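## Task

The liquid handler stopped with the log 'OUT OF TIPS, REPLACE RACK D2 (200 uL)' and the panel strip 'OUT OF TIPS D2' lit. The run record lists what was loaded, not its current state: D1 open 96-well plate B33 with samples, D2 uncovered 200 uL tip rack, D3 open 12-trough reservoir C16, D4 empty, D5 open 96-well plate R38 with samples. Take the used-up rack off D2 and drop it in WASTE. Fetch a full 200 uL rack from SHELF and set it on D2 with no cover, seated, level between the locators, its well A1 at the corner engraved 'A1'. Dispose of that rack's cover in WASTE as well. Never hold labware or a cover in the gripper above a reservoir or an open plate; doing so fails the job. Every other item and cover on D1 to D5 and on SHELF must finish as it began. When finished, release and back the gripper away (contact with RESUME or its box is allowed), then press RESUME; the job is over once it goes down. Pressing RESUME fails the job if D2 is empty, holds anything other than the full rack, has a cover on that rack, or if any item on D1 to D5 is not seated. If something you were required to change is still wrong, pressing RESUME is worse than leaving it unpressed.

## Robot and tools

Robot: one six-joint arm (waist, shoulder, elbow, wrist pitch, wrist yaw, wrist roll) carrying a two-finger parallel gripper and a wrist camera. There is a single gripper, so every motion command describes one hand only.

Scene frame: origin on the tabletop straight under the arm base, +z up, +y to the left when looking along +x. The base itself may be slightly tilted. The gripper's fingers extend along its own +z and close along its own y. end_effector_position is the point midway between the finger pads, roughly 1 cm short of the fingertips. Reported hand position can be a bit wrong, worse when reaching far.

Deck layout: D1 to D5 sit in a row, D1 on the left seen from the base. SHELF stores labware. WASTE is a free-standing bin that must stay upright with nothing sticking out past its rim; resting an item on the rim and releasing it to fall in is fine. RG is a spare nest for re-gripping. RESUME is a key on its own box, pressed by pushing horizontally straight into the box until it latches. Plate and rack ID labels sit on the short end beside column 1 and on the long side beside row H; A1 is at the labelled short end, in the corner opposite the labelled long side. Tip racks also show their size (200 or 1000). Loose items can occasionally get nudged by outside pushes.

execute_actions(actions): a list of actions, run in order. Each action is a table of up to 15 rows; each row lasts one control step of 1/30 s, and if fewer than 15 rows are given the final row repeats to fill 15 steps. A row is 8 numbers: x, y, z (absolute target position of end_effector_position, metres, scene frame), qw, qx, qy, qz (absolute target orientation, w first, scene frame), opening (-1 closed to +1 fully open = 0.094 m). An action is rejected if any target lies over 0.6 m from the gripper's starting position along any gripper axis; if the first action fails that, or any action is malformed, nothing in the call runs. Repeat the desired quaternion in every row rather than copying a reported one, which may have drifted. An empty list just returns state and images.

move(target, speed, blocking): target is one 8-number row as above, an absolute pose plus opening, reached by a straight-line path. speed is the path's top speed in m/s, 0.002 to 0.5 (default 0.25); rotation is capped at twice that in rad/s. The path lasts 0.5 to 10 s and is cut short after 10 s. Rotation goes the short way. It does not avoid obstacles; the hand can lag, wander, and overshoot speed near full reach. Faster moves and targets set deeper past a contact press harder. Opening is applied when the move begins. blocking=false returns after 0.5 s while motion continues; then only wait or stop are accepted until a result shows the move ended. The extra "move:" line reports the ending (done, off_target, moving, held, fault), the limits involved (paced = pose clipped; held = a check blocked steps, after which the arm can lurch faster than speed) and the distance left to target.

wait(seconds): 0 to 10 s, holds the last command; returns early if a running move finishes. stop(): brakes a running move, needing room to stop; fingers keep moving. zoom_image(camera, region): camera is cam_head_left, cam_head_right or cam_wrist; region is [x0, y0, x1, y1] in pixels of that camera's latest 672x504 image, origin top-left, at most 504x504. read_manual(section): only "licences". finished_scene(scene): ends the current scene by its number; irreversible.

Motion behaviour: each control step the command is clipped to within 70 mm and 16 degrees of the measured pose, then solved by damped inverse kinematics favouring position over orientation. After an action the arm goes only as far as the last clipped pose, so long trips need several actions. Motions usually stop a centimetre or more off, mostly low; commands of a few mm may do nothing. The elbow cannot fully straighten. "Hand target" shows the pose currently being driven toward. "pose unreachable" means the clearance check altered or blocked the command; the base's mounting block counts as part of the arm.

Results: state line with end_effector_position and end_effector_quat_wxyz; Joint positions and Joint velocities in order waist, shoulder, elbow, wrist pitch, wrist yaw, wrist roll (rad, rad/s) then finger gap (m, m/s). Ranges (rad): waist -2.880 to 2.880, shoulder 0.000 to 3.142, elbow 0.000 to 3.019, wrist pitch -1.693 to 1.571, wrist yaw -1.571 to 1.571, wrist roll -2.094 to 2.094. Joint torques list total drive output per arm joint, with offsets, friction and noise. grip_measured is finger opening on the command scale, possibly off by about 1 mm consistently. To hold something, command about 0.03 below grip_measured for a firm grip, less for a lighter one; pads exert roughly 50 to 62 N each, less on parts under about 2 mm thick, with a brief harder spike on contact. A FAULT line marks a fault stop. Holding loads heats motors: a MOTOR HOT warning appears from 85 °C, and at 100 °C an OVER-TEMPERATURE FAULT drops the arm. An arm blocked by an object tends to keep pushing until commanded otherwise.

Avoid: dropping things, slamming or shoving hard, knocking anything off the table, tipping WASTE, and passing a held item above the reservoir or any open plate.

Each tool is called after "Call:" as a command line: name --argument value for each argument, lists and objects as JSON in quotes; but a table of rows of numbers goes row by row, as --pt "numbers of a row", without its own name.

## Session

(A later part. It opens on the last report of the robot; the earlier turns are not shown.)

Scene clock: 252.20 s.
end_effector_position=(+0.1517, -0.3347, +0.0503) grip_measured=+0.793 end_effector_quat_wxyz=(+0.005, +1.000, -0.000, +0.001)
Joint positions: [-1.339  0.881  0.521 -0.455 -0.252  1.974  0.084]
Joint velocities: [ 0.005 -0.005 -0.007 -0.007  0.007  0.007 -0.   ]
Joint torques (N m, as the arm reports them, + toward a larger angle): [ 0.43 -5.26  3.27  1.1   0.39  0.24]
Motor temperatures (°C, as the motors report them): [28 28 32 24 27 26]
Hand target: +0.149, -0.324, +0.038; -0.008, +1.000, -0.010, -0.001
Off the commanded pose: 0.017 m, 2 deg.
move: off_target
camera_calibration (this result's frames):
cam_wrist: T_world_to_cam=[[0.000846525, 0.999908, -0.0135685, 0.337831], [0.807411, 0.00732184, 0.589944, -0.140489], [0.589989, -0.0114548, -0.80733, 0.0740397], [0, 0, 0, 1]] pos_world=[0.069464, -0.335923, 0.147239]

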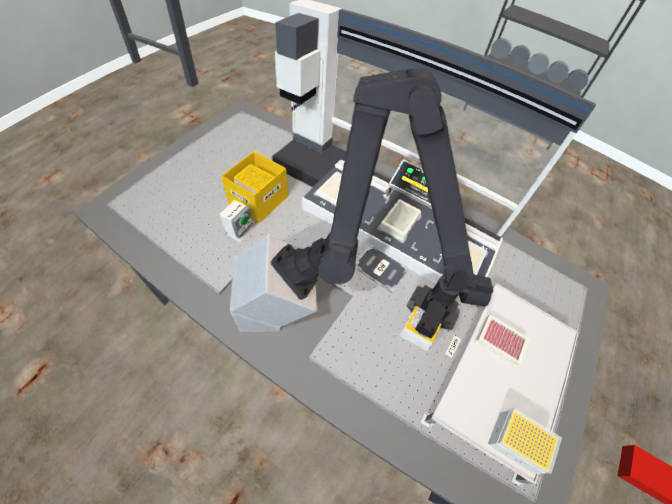

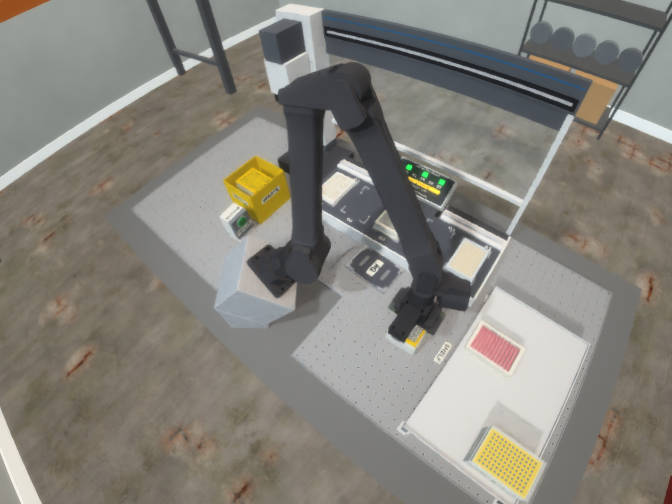

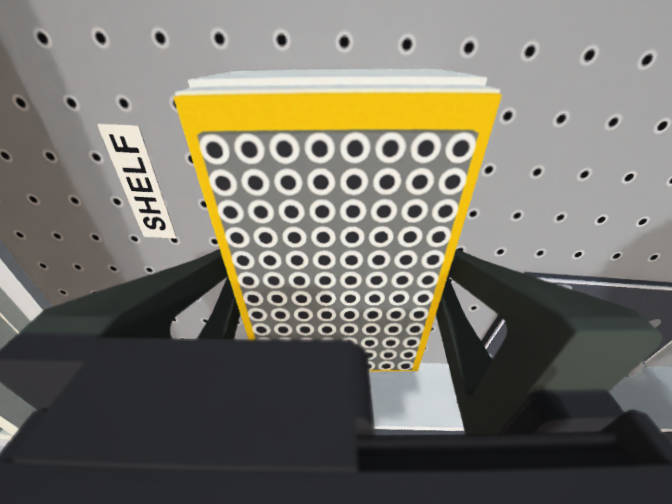

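Call:
execute_actions --actions '[[[0.151,-0.33,0.044,0,1,0,0,0.8],[0.151,-0.332,0.046,0,1,0,0,0.85],[0.151,-0.334,0.048,0,1,0,0,0.9],[0.152,-0.336,0.05,0,1,0,0,1],[0.152,-0.338,0.052,0,1,0,0,1],[0.153,-0.34,0.054,0,1,0,0,1],[0.153,-0.342,0.056,0,1,0,0,1],[0.154,-0.344,0.058,0,1,0,0,1],[0.154,-0.346,0.061,0,1,0,0,1],[0.154,-0.347,0.064,0,1,0,0,1],[0.154,-0.347,0.068,0,1,0,0,1],[0.154,-0.347,0.072,0,1,0,0,1],[0.154,-0.347,0.076,0,1,0,0,1],[0.154,-0.347,0.08,0,1,0,0,1],[0.154,-0.347,0.084,0,1,0,0,1]],[[0.154,-0.347,0.088,0,1,0,0,1],[0.154,-0.347,0.092,0,1,0,0,1],[0.154,-0.347,0.097,0,1,0,0,1],[0.154,-0.347,0.102,0,1,0,0,1],[0.154,-0.347,0.107,0,1,0,0,1],[0.154,-0.347,0.112,0,1,0,0,1],[0.154,-0.347,0.117,0,1,0,0,1],[0.154,-0.347,0.122,0,1,0,0,1],[0.154,-0.347,0.127,0,1,0,0,1]]]'

Call:
move --target '[0.148,-0.34,0.125,0,0.08,0.997,0,1]' --speed 0.5

Call:
move --target '[0.143,-0.326,0.088,0,-0.008,1,0,1]' --speed 0.15

Scene clock: 262.43 s.
end_effector_position=(+0.1489, -0.3330, +0.1170) grip_measured=+1.000 end_effector_quat_wxyz=(-0.011, +1.000, -0.011, -0.002)
Joint positions: [-1.437  0.693  0.583 -0.76  -0.323  1.909  0.094]
Joint velocities: [ 0.015 -0.005 -0.002 -0.046 -0.007 -0.051  0.   ]
Joint torques (N m, as the arm reports them, + toward a larger angle): [-1.15 -6.96  8.56 -0.51  0.01 -0.15]
Motor temperatures (°C, as the motors report them): [28 27 31 24 27 26]
Hand target: +0.155, -0.348, +0.126; +0.000, +1.000, -0.000, +0.001
Off the commanded pose: 0.018 m, 2 deg.
camera_calibration (this result's frames):
cam_wrist: T_world_to_cam=[[0.021715, 0.999599, 0.0181933, 0.330055], [0.810753, -0.0282546, 0.584706, -0.189261], [0.584985, 0.00205343, -0.811042, 0.135204], [0, 0, 0, 1]] pos_world=[0.0671842, -0.335548, 0.214313]

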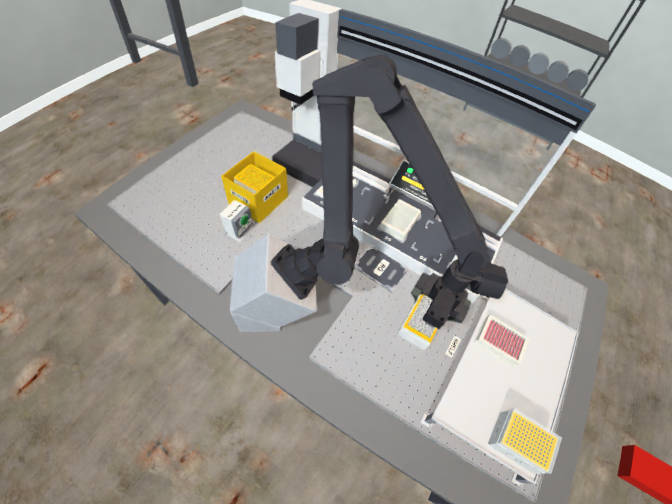

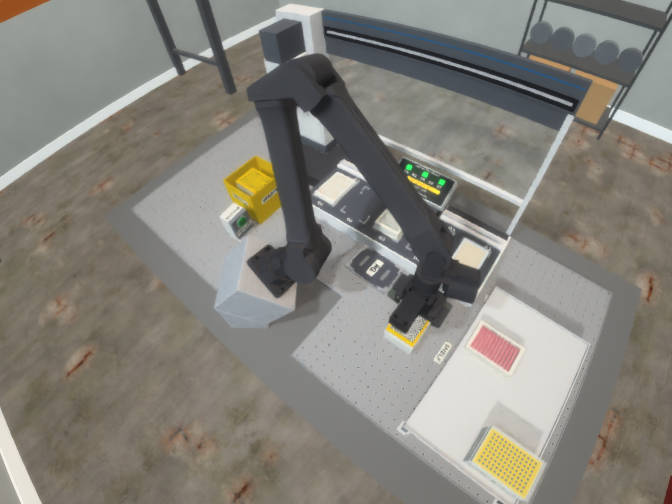

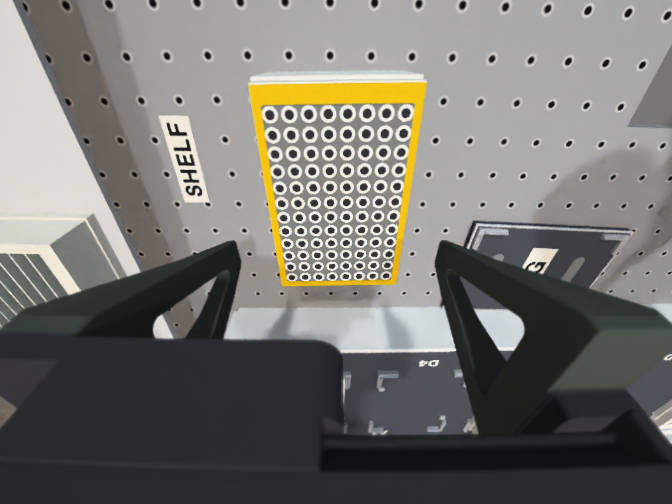

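Scene clock: 266.20 s.
end_effector_position=(+0.1475, -0.3350, +0.1198) grip_measured=+1.000 end_effector_quat_wxyz=(-0.000, +0.086, +0.996, +0.006)
Joint positions: [-1.451  0.686  0.583 -0.76  -0.333 -1.09   0.094]
Joint velocities: [ 0.005  0.005 -0.002  0.002  0.051 -0.037  0.   ]
Joint torques (N m, as the arm reports them, + toward a larger angle): [-1.45 -7.62  6.96 -0.27 -0.19 -0.16]
Motor temperatures (°C, as the motors report them): [28 27 31 24 27 26]
Hand target: +0.148, -0.340, +0.125; +0.000, +0.080, +0.997, -0.000
Off the commanded pose: 0.007 m, 1 deg.
move: done
camera_calibration (this result's frames):
cam_wrist: T_world_to_cam=[[-0.171149, -0.985123, -0.0154869, -0.300363], [-0.797672, 0.129322, 0.589062, 0.0997305], [-0.578296, 0.113171, -0.807939, 0.346746], [0, 0, 0, 1]] pos_world=[0.228667, -0.348033, 0.21675]

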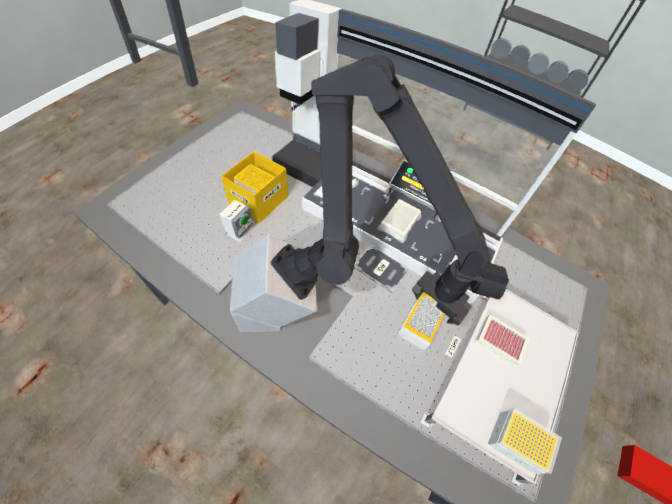

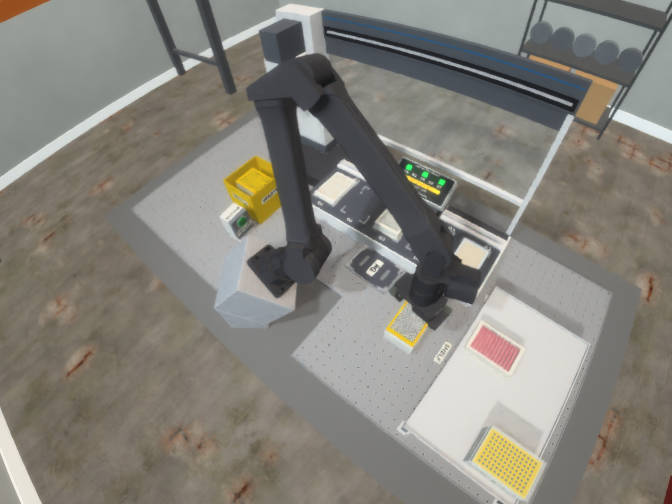

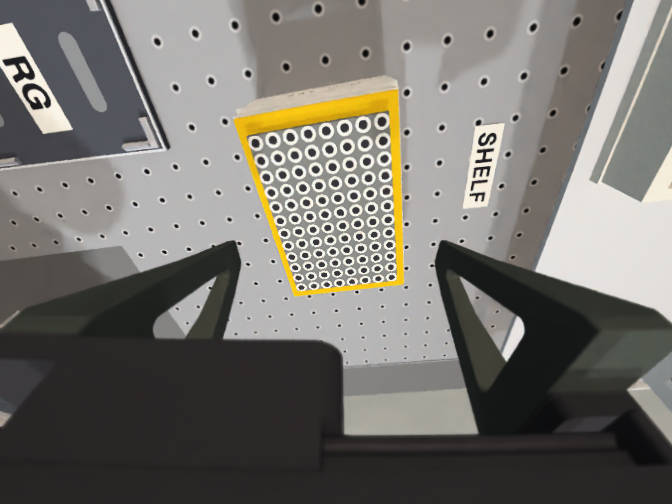

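Scene clock: 267.27 s.
end_effector_position=(+0.1452, -0.3336, +0.0974) grip_measured=+1.000 end_effector_quat_wxyz=(+0.002, -0.000, +1.000, -0.012)
Joint positions: [-1.418  0.72   0.532 -0.63  -0.302 -1.225  0.094]
Joint velocities: [-0.005 -0.015  0.022  0.012 -0.007 -0.066  0.   ]
Joint torques (N m, as the arm reports them, + toward a larger angle): [ 0.19 -5.25  4.64  0.52  0.1  -0.12]
Motor temperatures (°C, as the motors report them): [28 27 31 24 27 26]
Hand target: +0.143, -0.325, +0.089; -0.000, -0.008, +1.000, +0.000
Off the commanded pose: 0.012 m, 2 deg.
move: off_target
camera_calibration (this result's frames):
cam_wrist: T_world_to_cam=[[0.000358144, -0.999783, 0.0208126, -0.333011], [-0.811179, 0.0118807, 0.584677, 0.074034], [-0.584798, -0.0170921, -0.810999, 0.284901], [0, 0, 0, 1]] pos_world=[0.226784, -0.328949, 0.194699]

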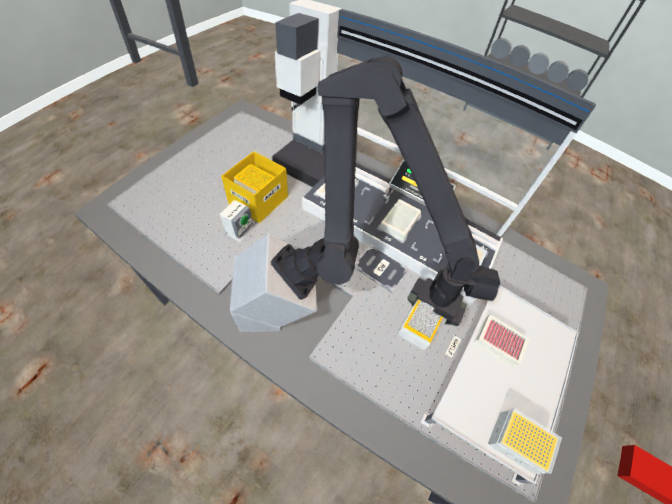

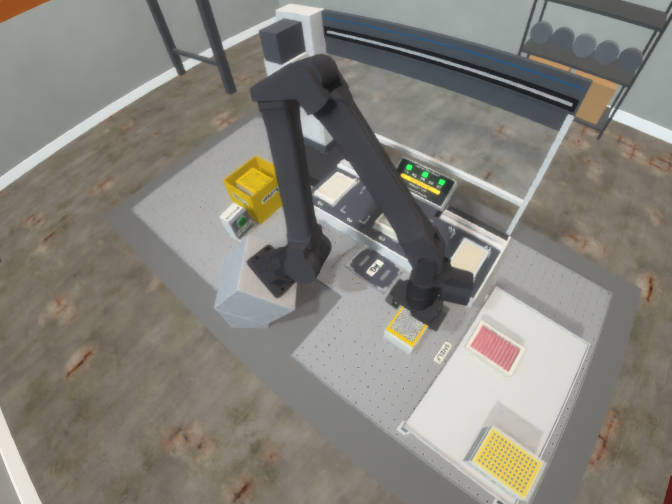

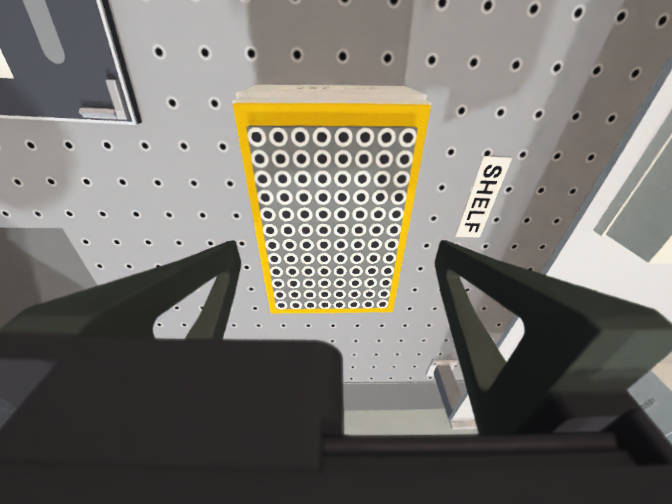

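Call:
execute_actions --actions '[[[0.144,-0.324,0.085,0,0,1,0.003,1],[0.145,-0.323,0.082,0,0.004,1,0.006,1],[0.146,-0.323,0.079,0,0.008,1,0.01,1],[0.147,-0.323,0.076,0,0.008,1,0.01,1],[0.147,-0.323,0.073,0,0.008,1,0.01,1],[0.147,-0.323,0.07,0,0.008,1,0.01,1],[0.147,-0.323,0.067,0,0.008,1,0.01,1],[0.147,-0.323,0.064,0,0.008,1,0.01,1],[0.147,-0.323,0.061,0,0.008,1,0.01,1],[0.147,-0.323,0.058,0,0.008,1,0.01,1],[0.147,-0.323,0.055,0,0.008,1,0.01,1],[0.147,-0.323,0.052,0,0.008,1,0.01,1],[0.147,-0.323,0.049,0,0.008,1,0.01,1],[0.147,-0.323,0.046,0,0.008,1,0.01,1],[0.147,-0.323,0.043,0,0.008,1,0.01,1]],[[0.147,-0.323,0.04,0,0.008,1,0.01,1],[0.147,-0.323,0.037,0,0.008,1,0.01,1]]]'

Scene clock: 273.90 s.
end_effector_position=(+0.1487, -0.3314, +0.0445) grip_measured=+1.000 end_effector_quat_wxyz=(+0.002, +0.002, +1.000, -0.000)
Joint positions: [-1.342  0.9    0.514 -0.438 -0.258 -1.168  0.094]
Joint velocities: [-0.005 -0.005 -0.002  0.002 -0.051 -0.022  0.   ]
Joint torques (N m, as the arm reports them, + toward a larger angle): [ 0.13 -7.34  3.29  0.52  0.09  0.1 ]
Motor temperatures (°C, as the motors report them): [28 27 31 24 27 26]
Hand target: +0.147, -0.322, +0.038; -0.001, +0.008, +1.000, +0.010
Off the commanded pose: 0.011 m, 1 deg.
camera_calibration (this result's frames):
cam_wrist: T_world_to_cam=[[-0.00474079, -0.999984, -0.00302083, -0.328007], [-0.810844, 0.00207611, 0.585258, 0.10445], [-0.585243, 0.00522401, -0.810841, 0.251559], [0, 0, 0, 1]] pos_world=[0.230361, -0.329532, 0.141854]

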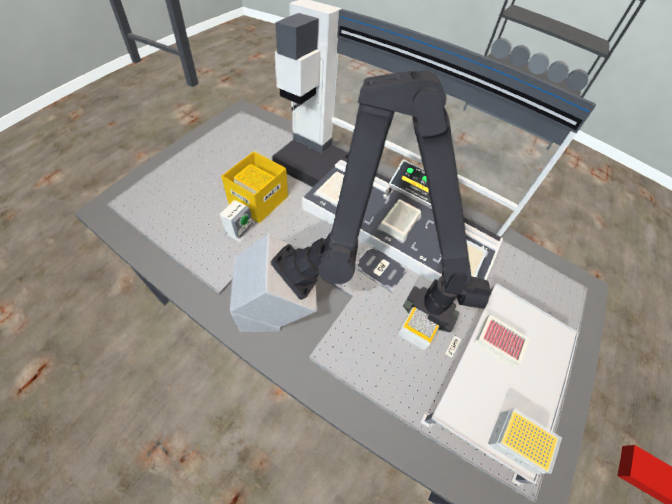

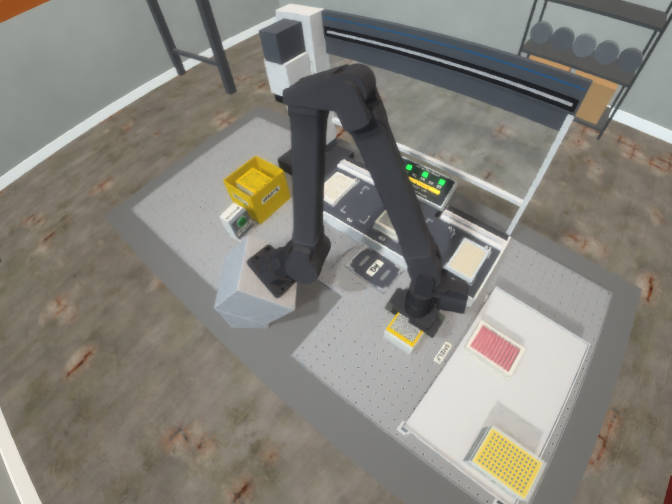

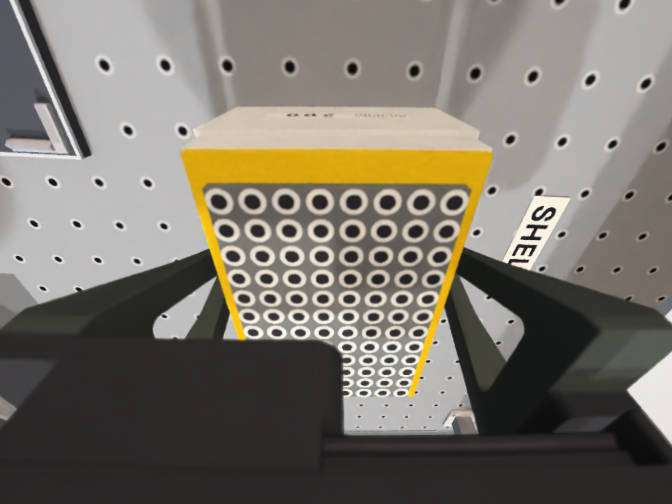

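Call:
execute_actions --actions '[[[0.148,-0.326,0.04,0,0.004,1,0.006,0.9],[0.148,-0.326,0.04,0,0.004,1,0.006,0.86],[0.148,-0.328,0.042,0,0.004,1,0.004,0.83],[0.148,-0.328,0.042,0,0.004,1,0.004,0.8],[0.149,-0.331,0.044,0,0.004,1,0,0.76]]]'

Call:
move --target '[0.21,-0.33,0.12,0,0.004,1,0,0.76]' --speed 0.15

Call:
move --target '[0.245,0.008,0.135,0,0.004,1,0,0.76]'

Call:
move --target '[0.415,0.005,0.165,0,0.004,1,0,0.76]' --speed 0.18

Call:
move --target '[0.396,0.005,0.108,-0.008,0.002,1,0,0.76]' --speed 0.08

Scene clock: 280.93 s.
end_effector_position=(+0.1482, -0.3316, +0.0445) grip_measured=+0.799 end_effector_quat_wxyz=(+0.000, +0.003, +1.000, -0.001)
Joint positions: [-1.342  0.9    0.514 -0.438 -0.256 -1.167  0.085]
Joint velocities: [ 0.015  0.005  0.017  0.007  0.051 -0.022  0.   ]
Joint torques (N m, as the arm reports them, + toward a larger angle): [-0.41 -8.66  4.23  0.15  0.1   0.06]
Motor temperatures (°C, as the motors report them): [28 27 31 24 27 26]
Hand target: +0.149, -0.331, +0.044; +0.000, +0.004, +1.000, -0.000
Off the commanded pose: 0.001 m, 0 deg.
camera_calibration (this result's frames):
cam_wrist: T_world_to_cam=[[-0.00551432, -0.999983, -0.00197445, -0.328118], [-0.8094, 0.00330385, 0.587249, 0.104212], [-0.587232, 0.0048364, -0.809404, 0.251414], [0, 0, 0, 1]] pos_world=[0.230179, -0.329673, 0.14165]

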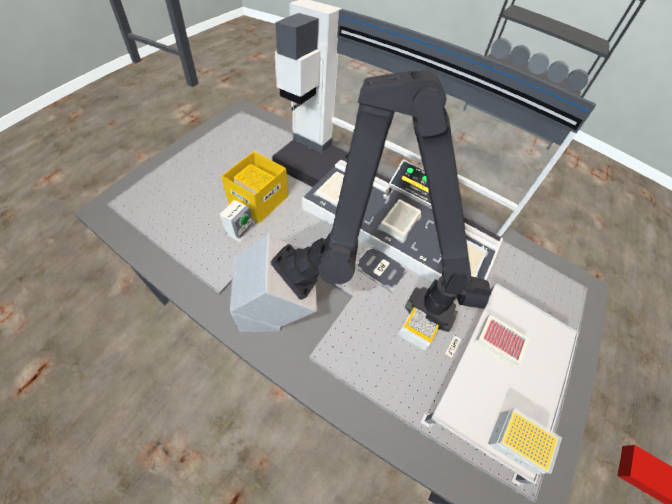

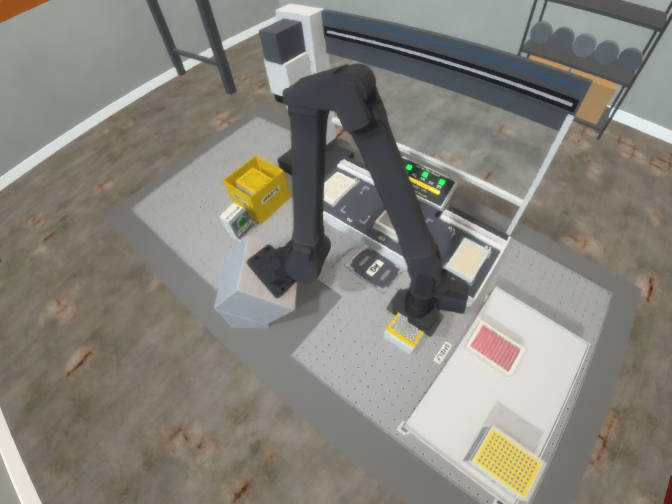

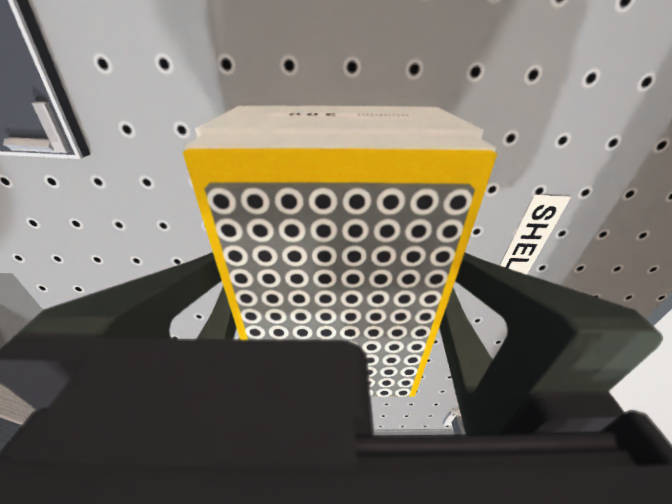

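Scene clock: 282.07 s.
end_effector_position=(+0.1983, -0.3167, +0.1071) grip_measured=+0.799 end_effector_quat_wxyz=(-0.011, +0.000, +1.000, +0.015)
Joint positions: [-1.167  0.7    0.601 -0.738 -0.132 -1.047  0.085]
Joint velocities: [-0.015 -0.005 -0.002 -0.017  0.007  0.081 -0.   ]
Joint torques (N m, as the arm reports them, + toward a larger angle): [ 0.6  -8.9   8.86 -0.33  0.1   0.11]
Motor temperatures (°C, as the motors report them): [28 27 31 24 27 26]
Hand target: +0.211, -0.331, +0.118; -0.001, +0.003, +1.000, +0.000
Off the commanded pose: 0.022 m, 2 deg.
move: off_target
camera_calibration (this result's frames):
cam_wrist: T_world_to_cam=[[-0.00129194, -0.999455, -0.0329893, -0.310134], [-0.796376, -0.0189237, 0.604505, 0.0964363], [-0.6048, 0.0270529, -0.795918, 0.340461], [0, 0, 0, 1]] pos_world=[0.28231, -0.31735, 0.202452]

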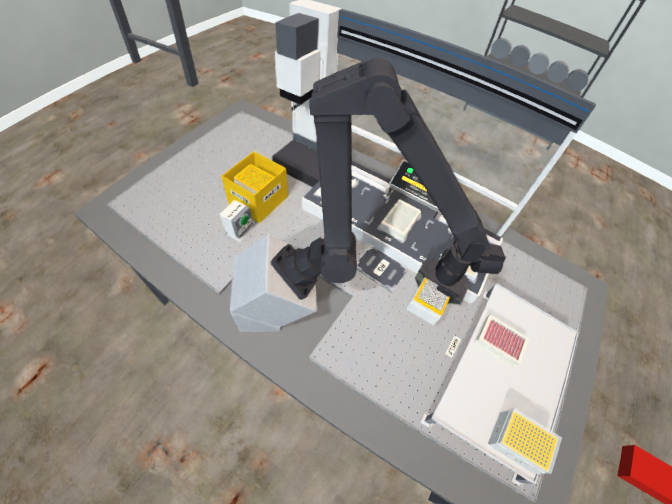

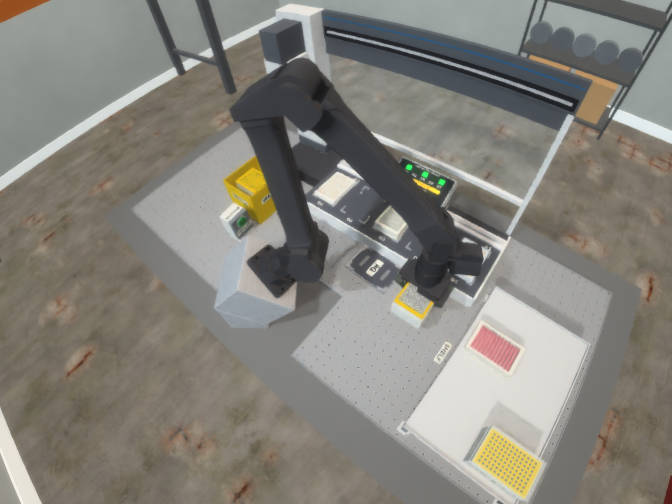

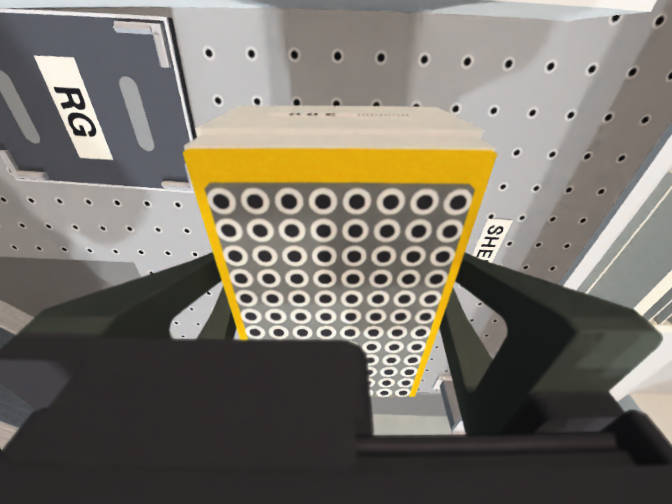

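Scene clock: 284.20 s.
end_effector_position=(+0.2281, +0.0015, +0.1268) grip_measured=+0.799 end_effector_quat_wxyz=(-0.017, -0.016, +1.000, -0.012)
Joint positions: [ 0.501  1.031  0.365 -0.869  0.778  0.539  0.085]
Joint velocities: [ 0.005  0.005  0.007 -0.007 -0.022 -0.022  0.001]
Joint torques (N m, as the arm reports them, + toward a larger angle): [ 3.41 -0.67  7.69 -0.41  0.27  0.13]
Motor temperatures (°C, as the motors report them): [28 27 31 24 27 26]
Hand target: +0.244, +0.004, +0.134; -0.007, -0.003, +1.000, -0.008
Off the commanded pose: 0.020 m, 3 deg.
move: off_target
camera_calibration (this result's frames):
cam_wrist: T_world_to_cam=[[0.0330506, -0.999255, 0.0199436, -0.00601991], [-0.788524, -0.0138092, 0.61485, 0.111184], [-0.614116, -0.0360472, -0.788392, 0.366876], [0, 0, 0, 1]] pos_world=[0.313174, 0.00874477, 0.221001]

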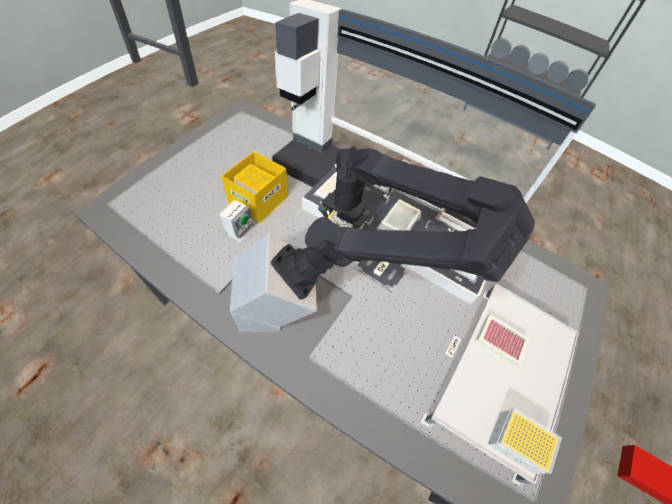

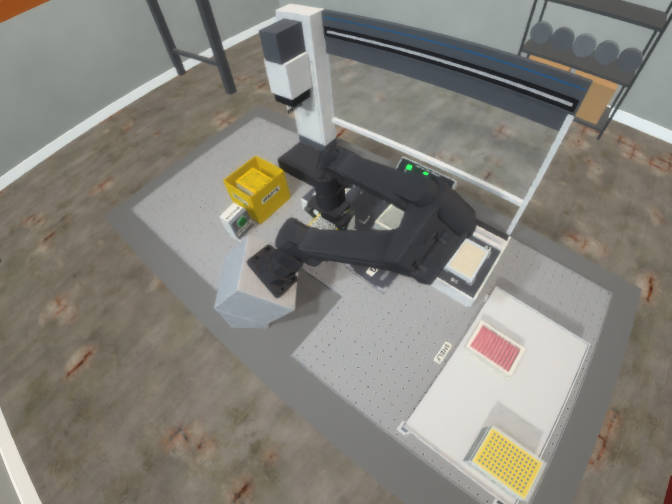

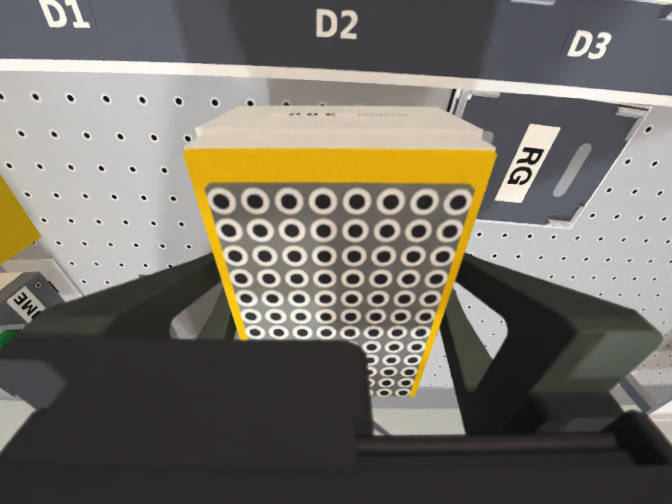

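Scene clock: 285.63 s.
end_effector_position=(+0.4052, +0.0087, +0.1622) grip_measured=+0.799 end_effector_quat_wxyz=(+0.004, +0.004, +1.000, +0.003)
Joint positions: [ 0.393  1.252  0.818 -0.927  0.756  0.382  0.085]
Joint velocities: [ 0.005 -0.005 -0.002 -0.027 -0.037  0.007  0.   ]
Joint torques (N m, as the arm reports them, + toward a larger angle): [ 5.06 -5.08  7.89 -0.3  -0.02 -0.17]
Motor temperatures (°C, as the motors report them): [28 27 31 24 27 26]
Hand target: +0.416, +0.006, +0.161; +0.000, +0.004, +1.000, +0.001
Off the commanded pose: 0.011 m, 1 deg.
move: off_target
camera_calibration (this result's frames):
cam_wrist: T_world_to_cam=[[-0.00838996, -0.99992, -0.00945768, 0.0161774], [-0.81318, 0.00131817, 0.582011, 0.244398], [-0.581952, 0.0125738, -0.813126, 0.494313], [0, 0, 0, 1]] pos_world=[0.486541, 0.00963851, 0.259849]

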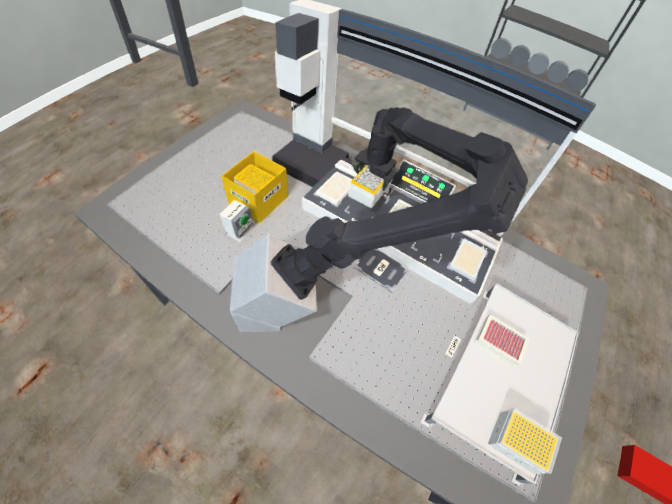

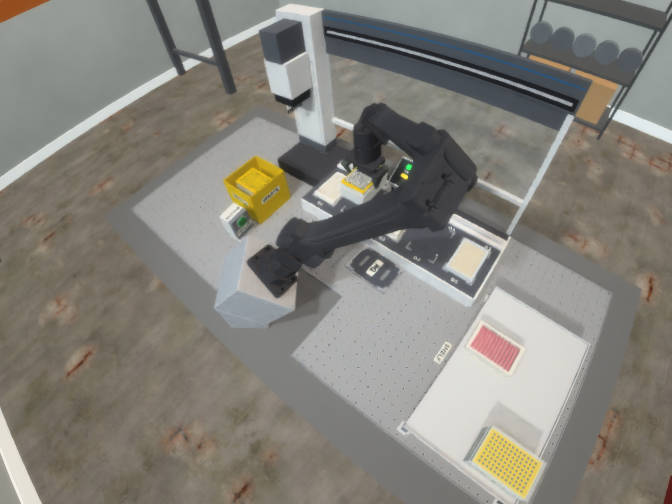

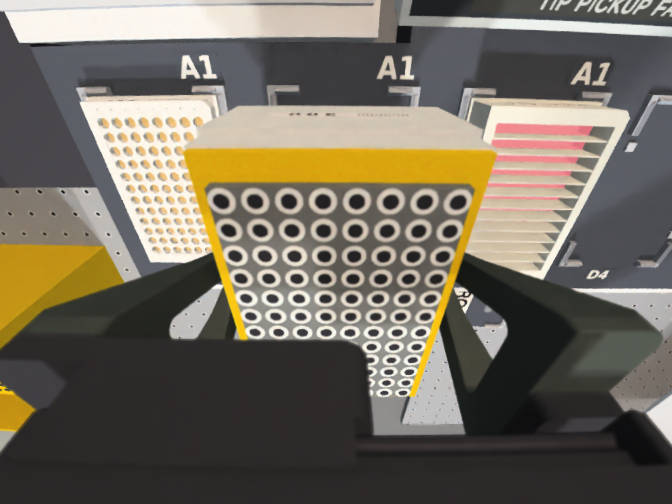

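Scene clock: 286.67 s.
end_effector_position=(+0.4014, +0.0041, +0.1177) grip_measured=+0.799 end_effector_quat_wxyz=(+0.002, +0.012, +1.000, +0.004)
Joint positions: [ 0.293  1.29   0.756 -0.742  0.728  0.269  0.085]
Joint velocities: [-0.005 -0.015 -0.002 -0.012  0.007  0.037  0.   ]
Joint torques (N m, as the arm reports them, + toward a larger angle): [ 5.23 -6.36  4.28  0.45 -0.03 -0.15]
Motor temperatures (°C, as the motors report them): [28 27 31 24 27 26]
Hand target: +0.395, +0.005, +0.109; -0.008, +0.002, +1.000, +0.001
Off the commanded pose: 0.011 m, 2 deg.
move: off_target
camera_calibration (this result's frames):
cam_wrist: T_world_to_cam=[[-0.0236159, -0.999655, -0.0115376, 0.0175121], [-0.8111, 0.0124122, 0.584776, 0.265996], [-0.584431, 0.0231681, -0.811113, 0.456727], [0, 0, 0, 1]] pos_world=[0.483088, 0.003623, 0.215111]

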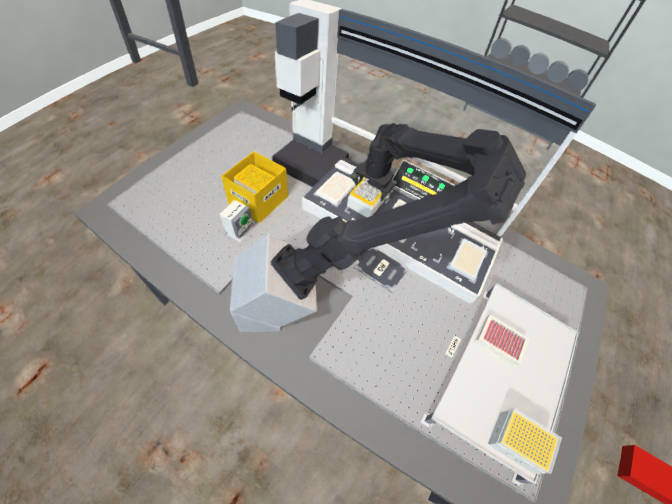

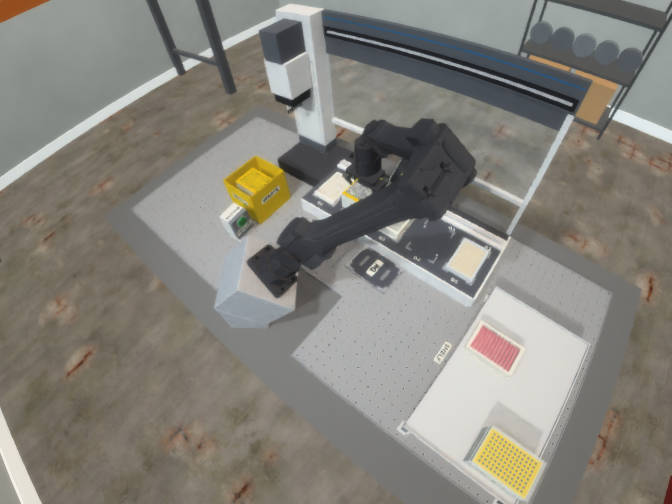

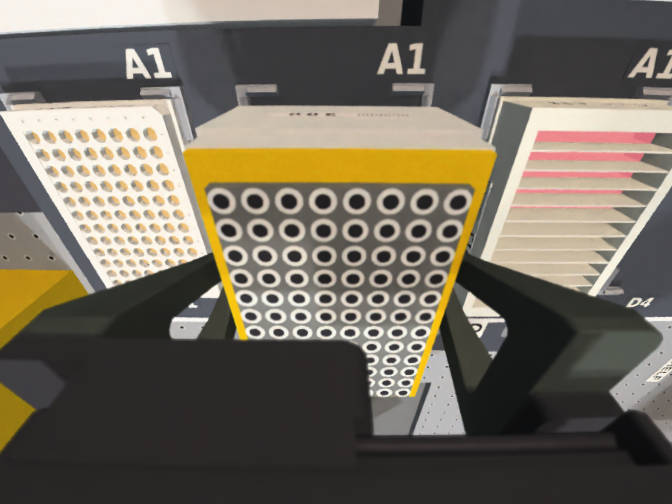

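Call:
execute_actions --actions '[[[0.396,0.0055,0.107,-0.008,0.001,1,0,0.76],[0.396,0.006,0.105,-0.008,0,1,0,0.76],[0.396,0.0065,0.103,-0.008,-0.001,1,0,0.76],[0.396,0.0065,0.101,-0.008,-0.001,1,0,0.76],[0.396,0.0065,0.099,-0.008,-0.001,1,0,0.76],[0.396,0.0065,0.097,-0.008,-0.001,1,0,0.76],[0.396,0.0065,0.095,-0.008,-0.001,1,0,0.76],[0.396,0.0065,0.093,-0.008,-0.001,1,0,0.76]]]'

Call:
zoom_image --camera "cam_wrist" --region '[190, 60, 490, 160]'

Scene clock: 294.33 s.
end_effector_position=(+0.4023, +0.0058, +0.1028) grip_measured=+0.799 end_effector_quat_wxyz=(+0.002, +0.009, +1.000, +0.003)
Joint positions: [ 0.267  1.319  0.746 -0.682  0.722  0.23   0.085]
Joint velocities: [-0.005 -0.015  0.017 -0.017  0.037 -0.095  0.   ]
Joint torques (N m, as the arm reports them, + toward a larger angle): [ 5.32 -6.59  4.03  0.5  -0.03 -0.16]
Motor temperatures (°C, as the motors report them): [28 27 31 24 27 26]
Hand target: +0.395, +0.006, +0.094; -0.008, -0.001, +1.000, +0.000
Off the commanded pose: 0.012 m, 2 deg.
camera_calibration (this result's frames):
cam_wrist: T_world_to_cam=[[-0.0173972, -0.999801, -0.0097663, 0.0163369], [-0.811181, 0.00840325, 0.584735, 0.275479], [-0.584536, 0.018095, -0.811166, 0.445207], [0, 0, 0, 1]] pos_world=[0.483987, 0.00596269, 0.200214]

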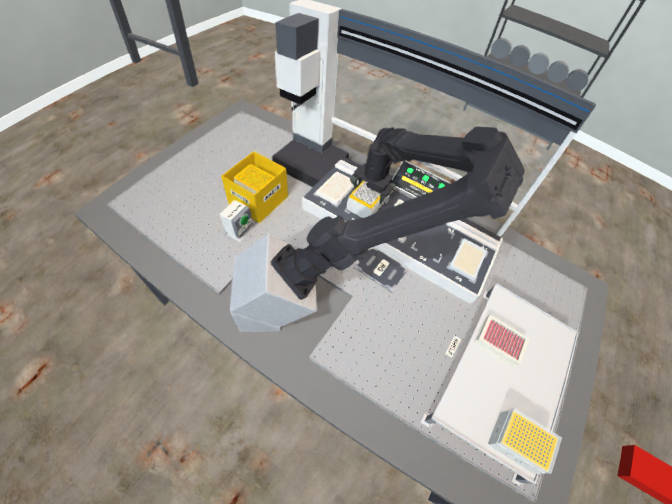

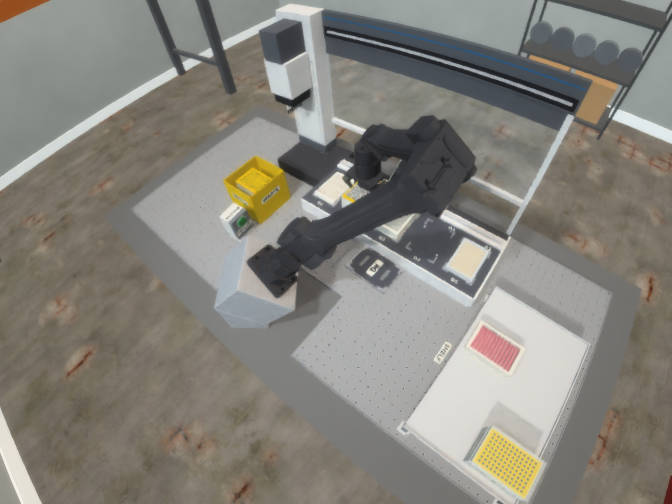

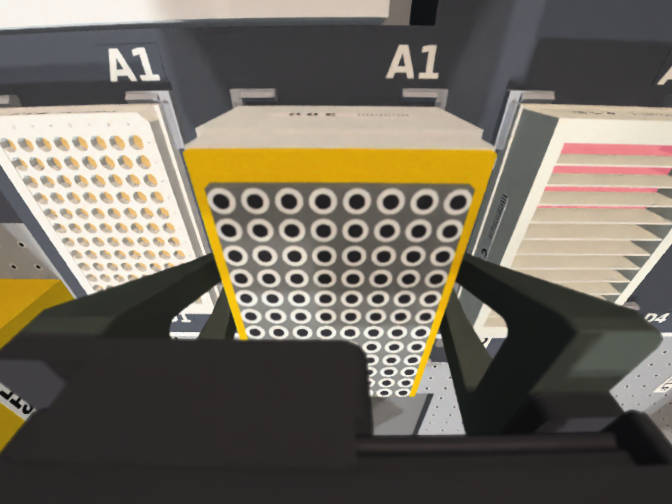

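Region (190, 60, 490, 160) of cam_wrist's 672x504 image, scaled by 1.680, with more detail than that image has.

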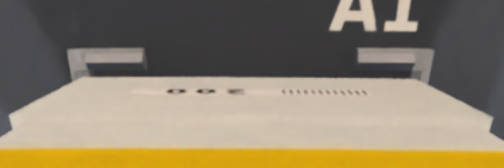

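Call:
execute_actions --actions '[[[0.396,0.006,0.092,-0.008,-0.001,1,0,0.76],[0.396,0.006,0.091,-0.008,-0.001,1,0,0.76],[0.396,0.006,0.09,-0.008,-0.001,1,0,0.76],[0.396,0.006,0.089,-0.008,-0.001,1,0,0.76],[0.396,0.006,0.088,-0.008,-0.001,1,0,0.76],[0.396,0.006,0.087,-0.008,-0.001,1,0,0.76],[0.396,0.006,0.086,-0.008,-0.001,1,0,0.76],[0.396,0.006,0.085,-0.008,-0.001,1,0,0.76],[0.396,0.006,0.084,-0.008,-0.001,1,0,0.76],[0.396,0.006,0.083,-0.008,-0.001,1,0,0.76],[0.396,0.006,0.082,-0.008,-0.001,1,0,0.76],[0.396,0.006,0.081,-0.008,-0.001,1,0,0.76],[0.396,0.006,0.08,-0.008,-0.001,1,0,0.76],[0.396,0.006,0.079,-0.008,-0.001,1,0,0.76],[0.396,0.006,0.078,-0.008,-0.001,1,0,0.76]],[[0.396,0.006,0.077,-0.008,-0.001,1,0,0.76]]]'

Call:
zoom_image --camera "cam_wrist" --region '[190, 60, 490, 160]'

Call:
zoom_image --camera "cam_head_left" --region '[310, 150, 460, 240]'

Scene clock: 304.77 s.
end_effector_position=(+0.4058, +0.0051, +0.0954) grip_measured=+0.799 end_effector_quat_wxyz=(+0.009, +0.010, +1.000, +0.003)
Joint positions: [ 0.251  1.328  0.738 -0.631  0.719  0.2    0.085]
Joint velocities: [-0.005 -0.015  0.027 -0.007 -0.051  0.007 -0.001]
Joint torques (N m, as the arm reports them, + toward a larger angle): [ 4.12 -5.4   3.63  1.01 -0.36 -0.29]
Motor temperatures (°C, as the motors report them): [28 27 31 24 27 26]
Hand target: +0.395, +0.006, +0.079; -0.008, -0.001, +1.000, +0.000
Off the commanded pose: 0.021 m, 2 deg.
camera_calibration (this result's frames):
cam_wrist: T_world_to_cam=[[-0.0205009, -0.999737, -0.0102571, 0.0170128], [-0.819628, 0.0109308, 0.572792, 0.287144], [-0.572529, 0.0201498, -0.819637, 0.437117], [0, 0, 0, 1]] pos_world=[0.485962, 0.0050618, 0.193978]

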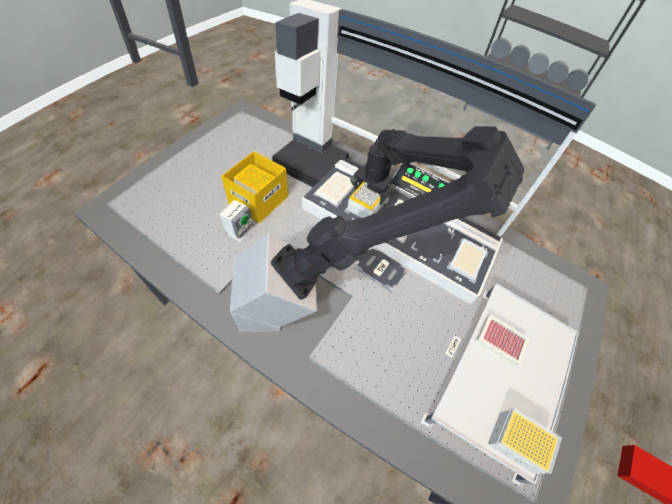

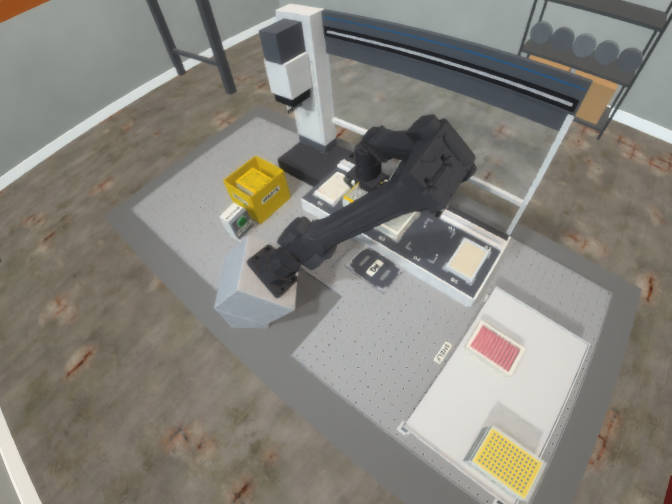

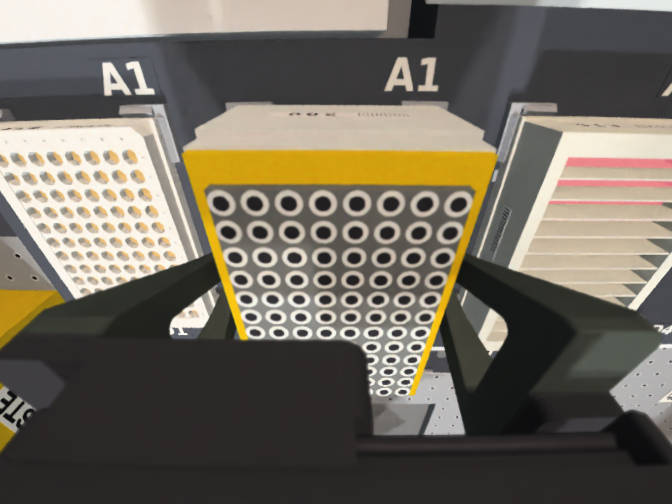

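Region (190, 60, 490, 160) of cam_wrist's 672x504 image, scaled by 1.680, with more detail than that image has.

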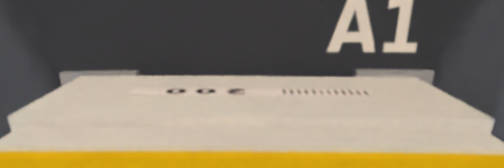

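Region (310, 150, 460, 240) of cam_head_left's 672x504 image, scaled by 3.360, with more detail than that image has; it fills the top 302 rows of this view, and the rest is white.

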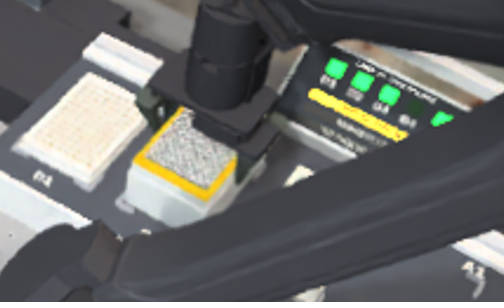

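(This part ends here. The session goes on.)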